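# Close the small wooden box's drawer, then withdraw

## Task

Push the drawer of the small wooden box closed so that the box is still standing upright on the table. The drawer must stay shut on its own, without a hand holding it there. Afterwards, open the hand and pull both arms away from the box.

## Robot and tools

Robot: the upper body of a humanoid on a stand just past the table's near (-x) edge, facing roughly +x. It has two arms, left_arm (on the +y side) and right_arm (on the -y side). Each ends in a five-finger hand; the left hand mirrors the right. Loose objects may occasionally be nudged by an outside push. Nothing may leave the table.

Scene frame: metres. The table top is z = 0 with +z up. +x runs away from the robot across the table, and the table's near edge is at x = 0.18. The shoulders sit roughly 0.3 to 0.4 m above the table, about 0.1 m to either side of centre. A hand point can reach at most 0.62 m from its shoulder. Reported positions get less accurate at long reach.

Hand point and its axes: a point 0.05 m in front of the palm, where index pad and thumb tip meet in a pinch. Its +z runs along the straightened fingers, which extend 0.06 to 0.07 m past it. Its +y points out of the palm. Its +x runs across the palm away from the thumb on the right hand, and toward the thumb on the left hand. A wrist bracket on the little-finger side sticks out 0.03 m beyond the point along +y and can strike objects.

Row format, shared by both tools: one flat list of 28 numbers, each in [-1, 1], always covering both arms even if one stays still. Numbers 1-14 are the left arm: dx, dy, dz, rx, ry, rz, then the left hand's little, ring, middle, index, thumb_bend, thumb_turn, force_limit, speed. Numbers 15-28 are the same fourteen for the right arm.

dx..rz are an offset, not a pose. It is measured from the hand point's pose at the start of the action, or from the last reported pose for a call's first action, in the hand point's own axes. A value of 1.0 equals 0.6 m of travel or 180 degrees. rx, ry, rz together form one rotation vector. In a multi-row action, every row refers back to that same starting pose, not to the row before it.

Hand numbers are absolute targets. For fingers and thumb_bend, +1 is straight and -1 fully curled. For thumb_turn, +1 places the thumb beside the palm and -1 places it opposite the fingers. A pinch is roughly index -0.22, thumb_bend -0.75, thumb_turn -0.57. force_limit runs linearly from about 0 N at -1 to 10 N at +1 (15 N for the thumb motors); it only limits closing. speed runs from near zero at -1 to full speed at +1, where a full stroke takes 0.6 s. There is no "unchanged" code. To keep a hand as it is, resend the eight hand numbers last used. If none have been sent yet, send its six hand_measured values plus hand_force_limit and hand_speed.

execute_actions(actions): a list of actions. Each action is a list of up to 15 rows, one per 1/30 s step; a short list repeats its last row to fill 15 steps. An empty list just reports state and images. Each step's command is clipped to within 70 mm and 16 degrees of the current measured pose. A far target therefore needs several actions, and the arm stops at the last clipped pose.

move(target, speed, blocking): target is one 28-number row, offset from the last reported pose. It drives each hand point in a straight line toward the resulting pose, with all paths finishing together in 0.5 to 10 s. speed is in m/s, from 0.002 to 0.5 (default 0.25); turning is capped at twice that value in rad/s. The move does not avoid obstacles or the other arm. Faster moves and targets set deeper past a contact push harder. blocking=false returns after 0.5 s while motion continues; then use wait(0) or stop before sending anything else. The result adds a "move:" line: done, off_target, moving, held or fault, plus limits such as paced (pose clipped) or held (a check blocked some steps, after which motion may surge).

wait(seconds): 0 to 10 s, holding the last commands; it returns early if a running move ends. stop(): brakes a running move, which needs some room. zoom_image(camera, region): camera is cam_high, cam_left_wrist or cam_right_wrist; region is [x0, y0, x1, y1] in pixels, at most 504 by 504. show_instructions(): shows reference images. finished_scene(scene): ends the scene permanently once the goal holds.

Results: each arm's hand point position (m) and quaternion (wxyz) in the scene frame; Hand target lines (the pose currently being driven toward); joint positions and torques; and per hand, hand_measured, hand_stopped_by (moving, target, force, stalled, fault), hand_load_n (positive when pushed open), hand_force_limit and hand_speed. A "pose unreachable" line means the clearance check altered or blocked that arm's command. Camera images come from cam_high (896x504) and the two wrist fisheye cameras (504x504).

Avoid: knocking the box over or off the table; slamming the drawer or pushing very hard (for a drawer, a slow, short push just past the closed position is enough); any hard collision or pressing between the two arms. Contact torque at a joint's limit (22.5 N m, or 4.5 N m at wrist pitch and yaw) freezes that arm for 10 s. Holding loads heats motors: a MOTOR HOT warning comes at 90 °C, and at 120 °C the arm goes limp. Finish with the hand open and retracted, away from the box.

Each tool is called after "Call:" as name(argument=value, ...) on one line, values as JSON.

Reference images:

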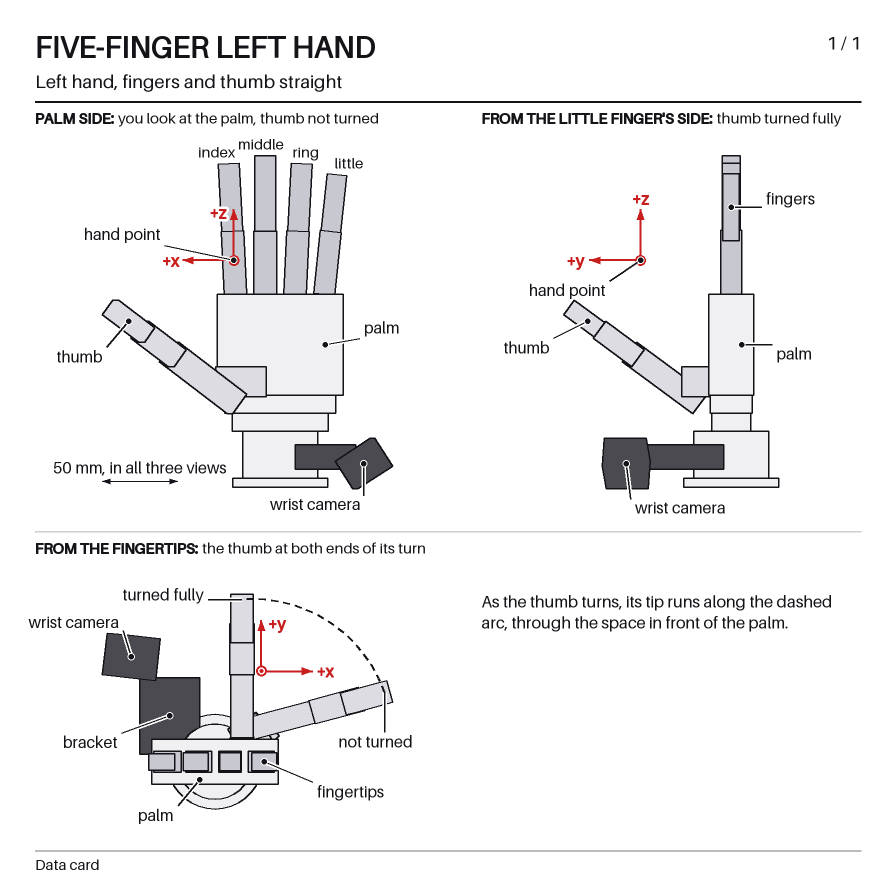

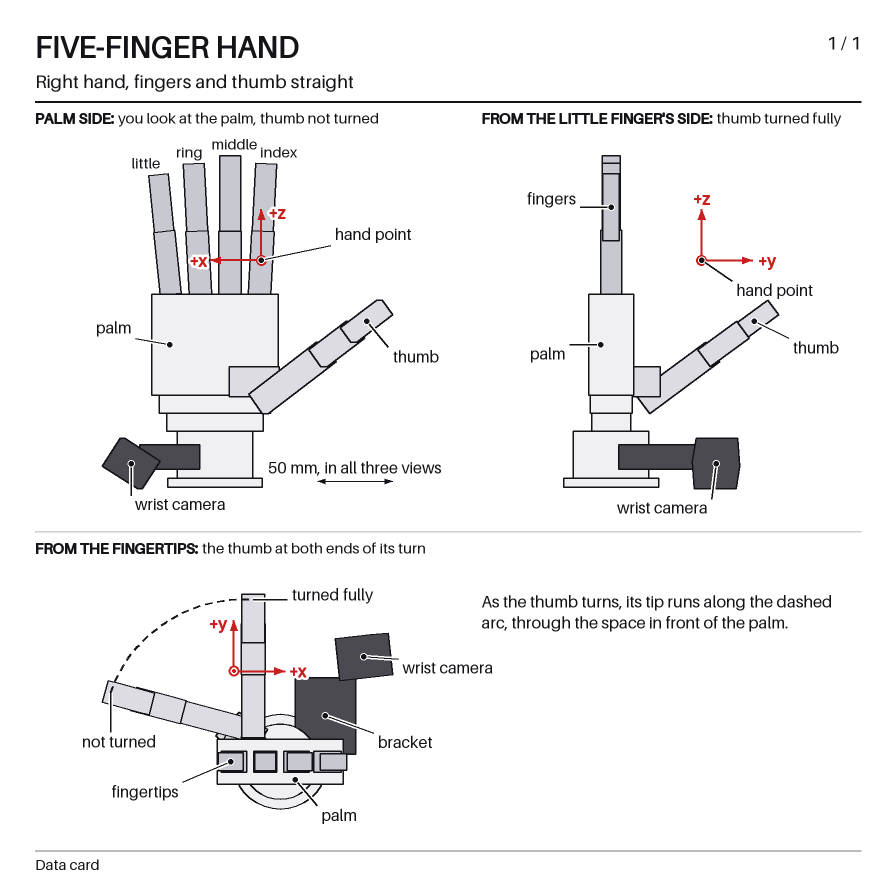

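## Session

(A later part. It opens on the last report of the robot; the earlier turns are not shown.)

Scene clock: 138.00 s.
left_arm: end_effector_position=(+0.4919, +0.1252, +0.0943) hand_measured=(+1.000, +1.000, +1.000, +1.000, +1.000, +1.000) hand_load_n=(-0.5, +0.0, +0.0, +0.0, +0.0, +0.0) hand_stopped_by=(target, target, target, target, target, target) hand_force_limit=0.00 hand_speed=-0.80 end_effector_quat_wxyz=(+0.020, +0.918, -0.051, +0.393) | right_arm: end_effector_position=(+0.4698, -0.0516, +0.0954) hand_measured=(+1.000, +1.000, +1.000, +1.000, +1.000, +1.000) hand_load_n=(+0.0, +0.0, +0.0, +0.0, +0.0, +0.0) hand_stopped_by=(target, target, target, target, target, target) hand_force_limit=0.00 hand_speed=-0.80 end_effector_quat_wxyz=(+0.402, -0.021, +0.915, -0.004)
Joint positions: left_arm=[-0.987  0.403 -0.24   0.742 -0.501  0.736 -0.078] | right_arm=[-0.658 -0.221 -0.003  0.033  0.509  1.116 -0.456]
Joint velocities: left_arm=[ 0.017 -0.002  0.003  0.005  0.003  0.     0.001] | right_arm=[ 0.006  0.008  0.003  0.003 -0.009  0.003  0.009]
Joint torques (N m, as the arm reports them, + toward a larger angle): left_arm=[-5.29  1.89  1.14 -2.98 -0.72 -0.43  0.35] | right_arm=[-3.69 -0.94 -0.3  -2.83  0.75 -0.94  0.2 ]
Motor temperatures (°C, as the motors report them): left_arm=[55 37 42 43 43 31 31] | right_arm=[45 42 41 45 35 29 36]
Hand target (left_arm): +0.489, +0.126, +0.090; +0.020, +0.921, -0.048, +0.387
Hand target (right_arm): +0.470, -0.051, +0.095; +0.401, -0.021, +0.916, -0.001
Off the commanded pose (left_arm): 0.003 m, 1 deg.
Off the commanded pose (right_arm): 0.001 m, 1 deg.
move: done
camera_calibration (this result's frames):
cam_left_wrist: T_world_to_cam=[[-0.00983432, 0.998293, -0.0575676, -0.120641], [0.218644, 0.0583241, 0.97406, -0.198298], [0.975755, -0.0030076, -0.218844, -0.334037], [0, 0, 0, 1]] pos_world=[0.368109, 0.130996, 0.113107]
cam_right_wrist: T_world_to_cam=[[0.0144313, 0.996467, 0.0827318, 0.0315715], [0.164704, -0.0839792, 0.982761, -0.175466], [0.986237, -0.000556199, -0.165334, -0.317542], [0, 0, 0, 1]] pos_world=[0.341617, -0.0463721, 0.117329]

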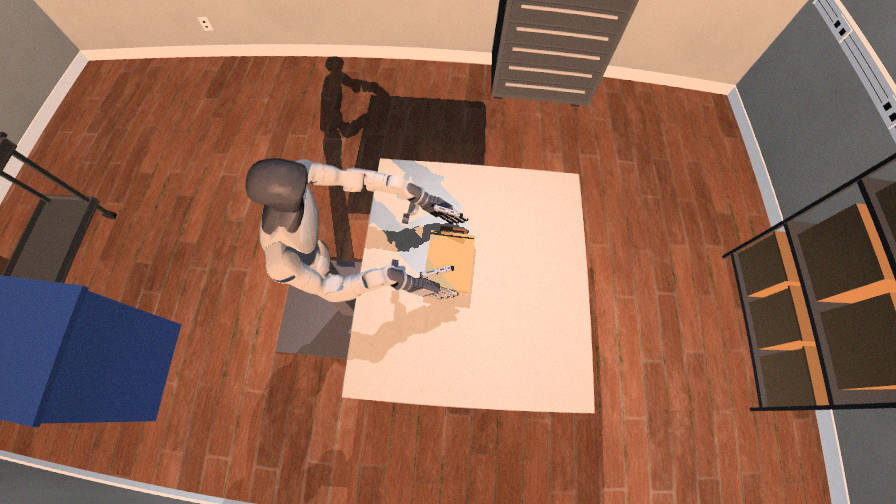

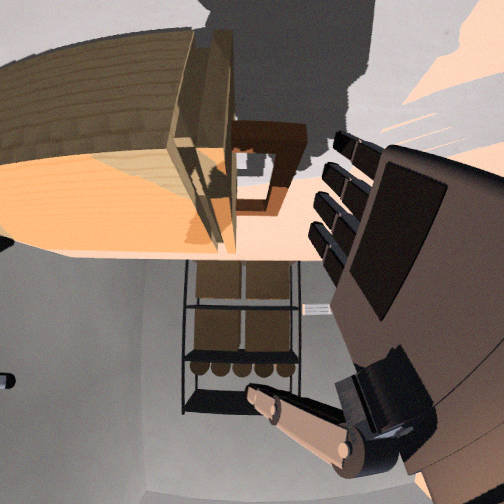

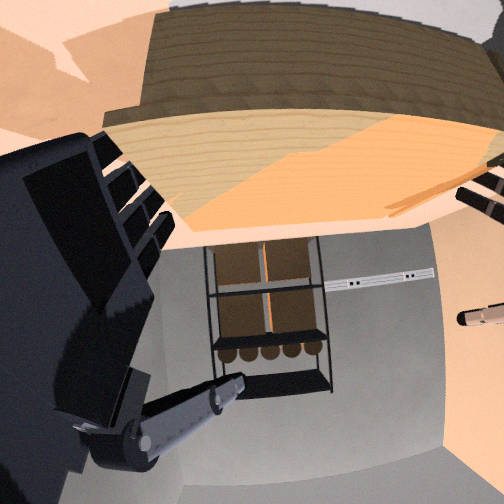

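Squeeze harder now.

Call:
move(target=[0.003,0.16,0,0,0,0,1,1,1,1,1,1,0,-0.8,0,0.1,0,0,0,0,1,1,1,1,1,1,0,-0.8], speed=0.06)

Scene clock: 141.87 s.
left_arm: end_effector_position=(+0.4899, +0.0854, +0.0847) hand_measured=(+1.000, +1.000, +1.000, +1.000, +1.000, +1.000) hand_load_n=(+0.5, +0.0, +0.0, +0.0, +0.0, +0.0) hand_stopped_by=(target, target, target, target, target, target) hand_force_limit=0.00 hand_speed=-0.80 end_effector_quat_wxyz=(-0.059, +0.918, -0.036, +0.391) | right_arm: end_effector_position=(+0.4757, -0.0448, +0.0876) hand_measured=(+1.000, +1.000, +1.000, +1.000, +1.000, +1.000) hand_load_n=(+0.0, +0.0, +0.0, +0.0, +0.0, +0.0) hand_stopped_by=(target, target, target, target, target, target) hand_force_limit=0.00 hand_speed=-0.80 end_effector_quat_wxyz=(+0.403, +0.002, +0.912, -0.077)
Joint positions: left_arm=[-0.943  0.2   -0.21   0.552 -0.456  0.873  0.301] | right_arm=[-0.702 -0.073  0.019  0.098  0.38   1.091 -0.636]
Joint velocities: left_arm=[ 0.006 -0.031  0.021  0.     0.064  0.009  0.   ] | right_arm=[-0.002 -0.006  0.     0.003  0.008  0.    -0.001]
Joint torques (N m, as the arm reports them, + toward a larger angle): left_arm=[-5.97 -4.12 -0.85 -4.6  -1.37 -0.5  -2.58] | right_arm=[-4.44  2.82  1.84 -2.87  2.35 -1.55  1.82]
Motor temperatures (°C, as the motors report them): left_arm=[55 37 42 43 43 31 30] | right_arm=[46 42 41 45 35 29 36]
Hand target (left_arm): +0.480, +0.031, +0.090; +0.018, +0.920, -0.058, +0.388
Hand target (right_arm): +0.466, +0.005, +0.097; +0.403, -0.019, +0.915, -0.003
Off the commanded pose (left_arm): 0.057 m, 9 deg.
Off the commanded pose (right_arm): 0.054 m, 9 deg.
joint sent to its limit (right arm) — the command would take joint 2 (shoulder roll) past its upper limit, so that joint was sent only as far as its limit.
move: off_target (left_arm, right_arm)
camera_calibration (this result's frames):
cam_left_wrist: T_world_to_cam=[[-0.0988976, 0.992282, 0.074805, -0.0486335], [0.214273, -0.0521749, 0.975379, -0.174665], [0.971754, 0.112491, -0.207459, -0.343203], [0, 0, 0, 1]] pos_world=[0.366125, 0.0777524, 0.102802]
cam_right_wrist: T_world_to_cam=[[0.115164, 0.992807, -0.0327379, -0.0126252], [0.15501, 0.014592, 0.987805, -0.159639], [0.981177, -0.118834, -0.152215, -0.328672], [0, 0, 0, 1]] pos_world=[0.348686, -0.0241937, 0.10725]

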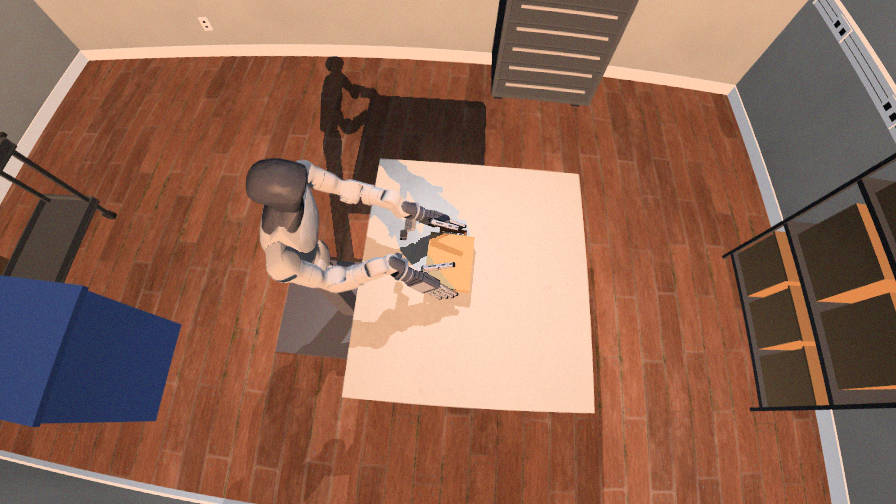

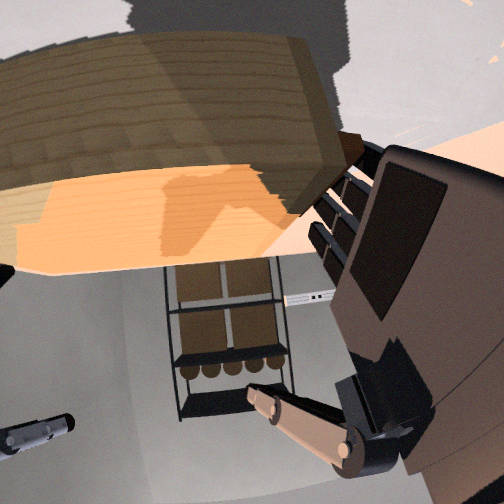

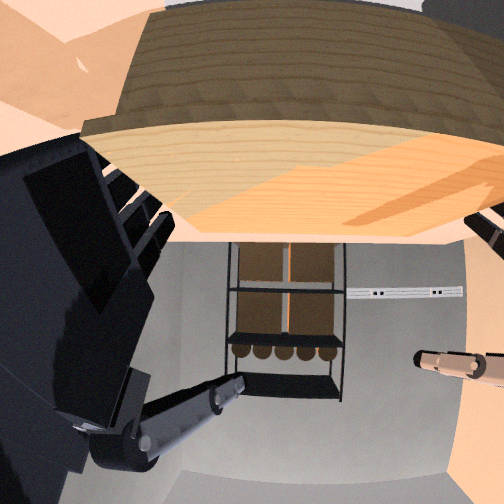

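Closed (centred push did it). Release and retreat.

Call:
move(target=[0.02,-0.13,-0.02,-0.04,0,0,1,1,1,1,1,1,0,-0.8,-0.02,-0.13,-0.02,-0.04,0,0,1,1,1,1,1,1,0,-0.8], speed=0.12)

Call:
move(target=[-0.05,-0.08,-0.3,0,0,0,1,1,1,1,1,1,0,-0.8,0.05,-0.12,-0.3,0,0,0,1,1,1,1,1,1,0,-0.8])

Call:
zoom_image(camera="cam_high", region=[400, 200, 500, 310])

Scene clock: 148.43 s.
left_arm: end_effector_position=(+0.4914, +0.1606, +0.1190) hand_measured=(+1.000, +1.000, +1.000, +1.000, +1.000, +1.000) hand_load_n=(+0.0, +0.0, +0.0, +0.0, +0.0, +0.0) hand_stopped_by=(target, target, target, target, target, target) hand_force_limit=0.00 hand_speed=-0.80 end_effector_quat_wxyz=(+0.001, +0.918, -0.054, +0.393) | right_arm: end_effector_position=(+0.4691, -0.1202, +0.1163) hand_measured=(+1.000, +1.000, +1.000, +1.000, +1.000, +1.000) hand_load_n=(+0.0, +0.0, +0.0, +0.0, +0.0, +0.0) hand_stopped_by=(target, target, target, target, target, target) hand_force_limit=0.00 hand_speed=-0.80 end_effector_quat_wxyz=(+0.403, -0.025, +0.915, -0.025)
Joint positions: left_arm=[-1.     0.512 -0.202  0.665 -0.471  0.84  -0.151] | right_arm=[-0.632 -0.428 -0.121 -0.068  0.518  1.257 -0.285]
Joint velocities: left_arm=[-0.002  0.003 -0.002  0.009 -0.011  0.     0.   ] | right_arm=[ 0.002 -0.005 -0.003 -0.003  0.003  0.     0.001]
Joint torques (N m, as the arm reports them, + toward a larger angle): left_arm=[-5.98  2.32  1.18 -2.61 -0.52 -0.75  0.06] | right_arm=[-3.24 -1.77 -0.55 -3.04  0.82 -0.97  0.18]
Motor temperatures (°C, as the motors report them): left_arm=[55 38 42 43 44 31 31] | right_arm=[46 42 41 45 35 29 37]
Hand target (left_arm): +0.492, +0.160, +0.119; +0.002, +0.918, -0.055, +0.394
Hand target (right_arm): +0.468, -0.118, +0.116; +0.401, -0.026, +0.915, -0.021
Off the commanded pose (left_arm): 0.007 m, 1 deg.
Off the commanded pose (right_arm): 0.001 m, 1 deg.
move: off_target (left_arm)
camera_calibration (this result's frames):
cam_left_wrist: T_world_to_cam=[[-0.0194061, 0.999573, -0.0218485, -0.154318], [0.215484, 0.0255205, 0.976174, -0.217691], [0.976315, 0.0142357, -0.215887, -0.331469], [0, 0, 0, 1]] pos_world=[0.367532, 0.164526, 0.137573]
cam_right_wrist: T_world_to_cam=[[0.0237069, 0.998938, 0.0395108, 0.0991268], [0.162174, -0.0428411, 0.985832, -0.195898], [0.986477, -0.0169635, -0.163017, -0.315729], [0, 0, 0, 1]] pos_world=[0.340879, -0.11277, 0.137736]

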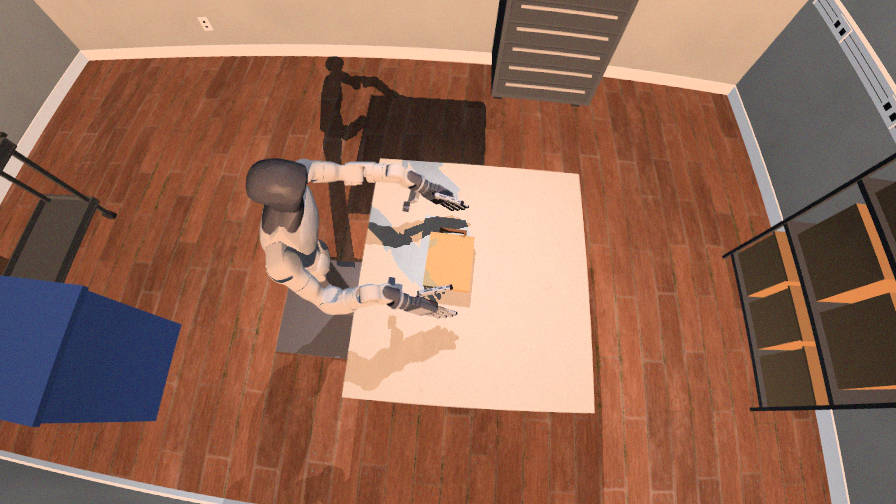

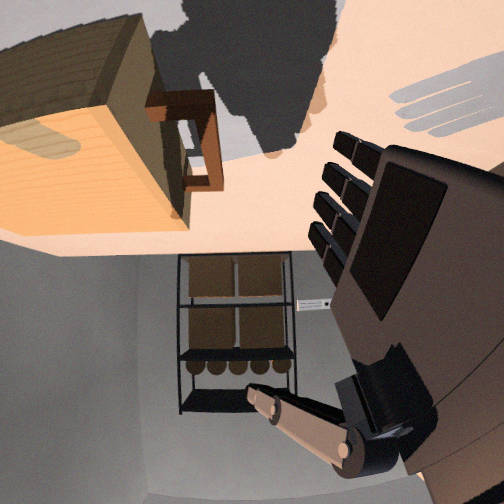

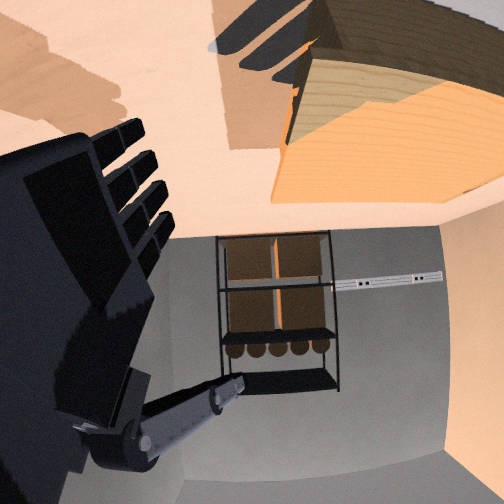

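Scene clock: 150.70 s.
left_arm: end_effector_position=(+0.3432, +0.2119, +0.2240) hand_measured=(+1.000, +1.000, +1.000, +1.000, +1.000, +1.000) hand_load_n=(+0.0, +0.0, +0.0, +0.0, +0.0, +0.0) hand_stopped_by=(target, target, target, target, target, target) hand_force_limit=0.00 hand_speed=-0.80 end_effector_quat_wxyz=(+0.000, +0.915, -0.069, +0.397) | right_arm: end_effector_position=(+0.3154, -0.1793, +0.2158) hand_measured=(+1.000, +1.000, +1.000, +1.000, +1.000, +1.000) hand_load_n=(+0.0, +0.0, +0.0, +0.0, +0.0, +0.0) hand_stopped_by=(target, target, target, target, target, target) hand_force_limit=0.00 hand_speed=-0.80 end_effector_quat_wxyz=(+0.404, -0.043, +0.913, -0.019)
Joint positions: left_arm=[-0.459  0.93   0.506 -0.438 -1.073  1.634 -0.007] | right_arm=[ 0.531 -1.233 -0.917 -0.788  1.962  0.945 -0.728]
Joint velocities: left_arm=[ 0.002  0.006 -0.006  0.005  0.025  0.     0.   ] | right_arm=[ 0.032 -0.005 -0.008  0.003 -0.002 -0.016  0.   ]
Joint torques (N m, as the arm reports them, + toward a larger angle): left_arm=[-2.53  3.81  2.29 -1.27 -0.86 -0.56  0.29] | right_arm=[-0.26 -2.43 -2.01 -0.74  0.74 -1.11  0.17]
Motor temperatures (°C, as the motors report them): left_arm=[54 38 42 43 44 31 30] | right_arm=[46 43 41 45 35 29 36]
Hand target (left_arm): +0.343, +0.213, +0.224; +0.000, +0.916, -0.068, +0.396
Hand target (right_arm): +0.315, -0.178, +0.216; +0.404, -0.044, +0.913, -0.016
Off the commanded pose (left_arm): 0.008 m, 2 deg.
Off the commanded pose (right_arm): 0.011 m, 2 deg.
joint sent to its limit (left arm) — the command would take joint 6 (wrist pitch) past its upper limit, so that joint was sent only as far as its limit.
joint sent to its limit (right arm) — the command would take joint 1 (shoulder pitch) past its upper limit and joint 5 (wrist roll) past its upper limit, so those joints were sent only as far as their limits.
move: off_target (left_arm, right_arm)
camera_calibration (this result's frames):
cam_left_wrist: T_world_to_cam=[[0.00824332, 0.999935, -0.00785264, -0.218894], [0.207247, 0.00597399, 0.97827, -0.283096], [0.978254, -0.00969164, -0.207184, -0.16242], [0, 0, 0, 1]] pos_world=[0.219364, 0.218997, 0.241574]
cam_right_wrist: T_world_to_cam=[[-0.0145264, 0.999213, 0.0369003, 0.170613], [0.160923, -0.0340868, 0.986378, -0.269818], [0.98686, 0.0202667, -0.160302, -0.142978], [0, 0, 0, 1]] pos_world=[0.186997, -0.176778, 0.236927]

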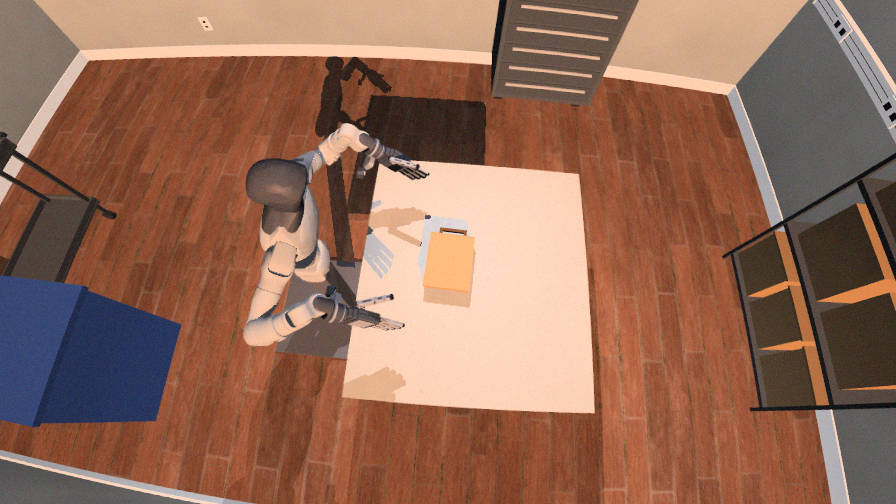

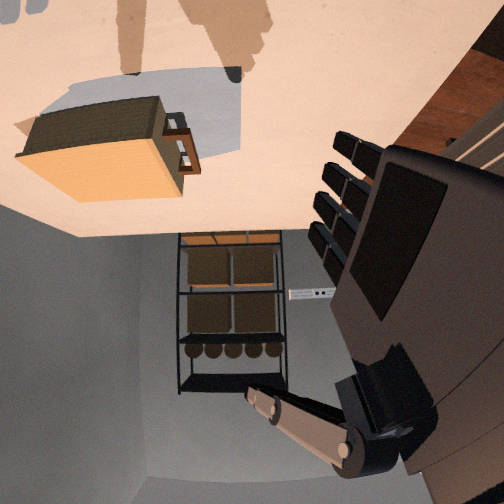

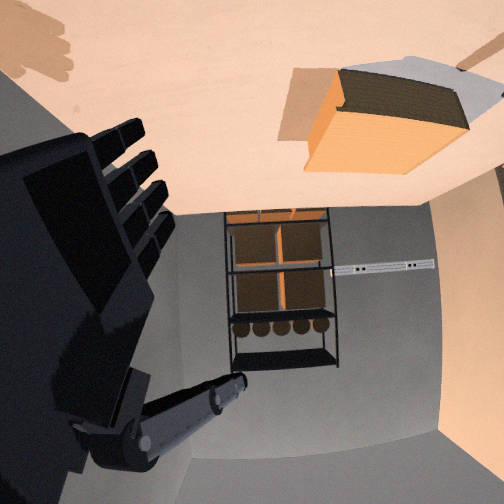

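Region (400, 200, 500, 310) of cam_high's 896x504 image, scaled by 4.582, with more detail than that image has; it fills the left 458 columns of this view, and the rest is white.

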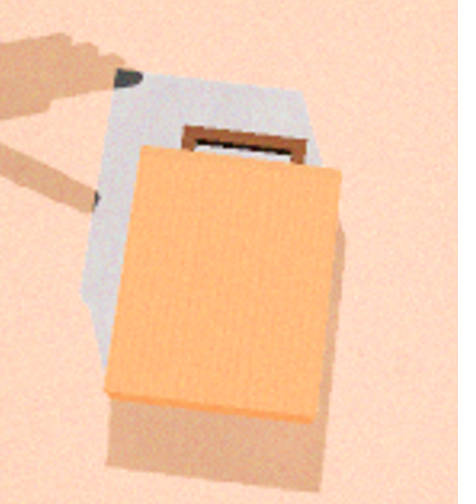

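Call:
finished_scene(scene=1)

The scene is finished: the task was done.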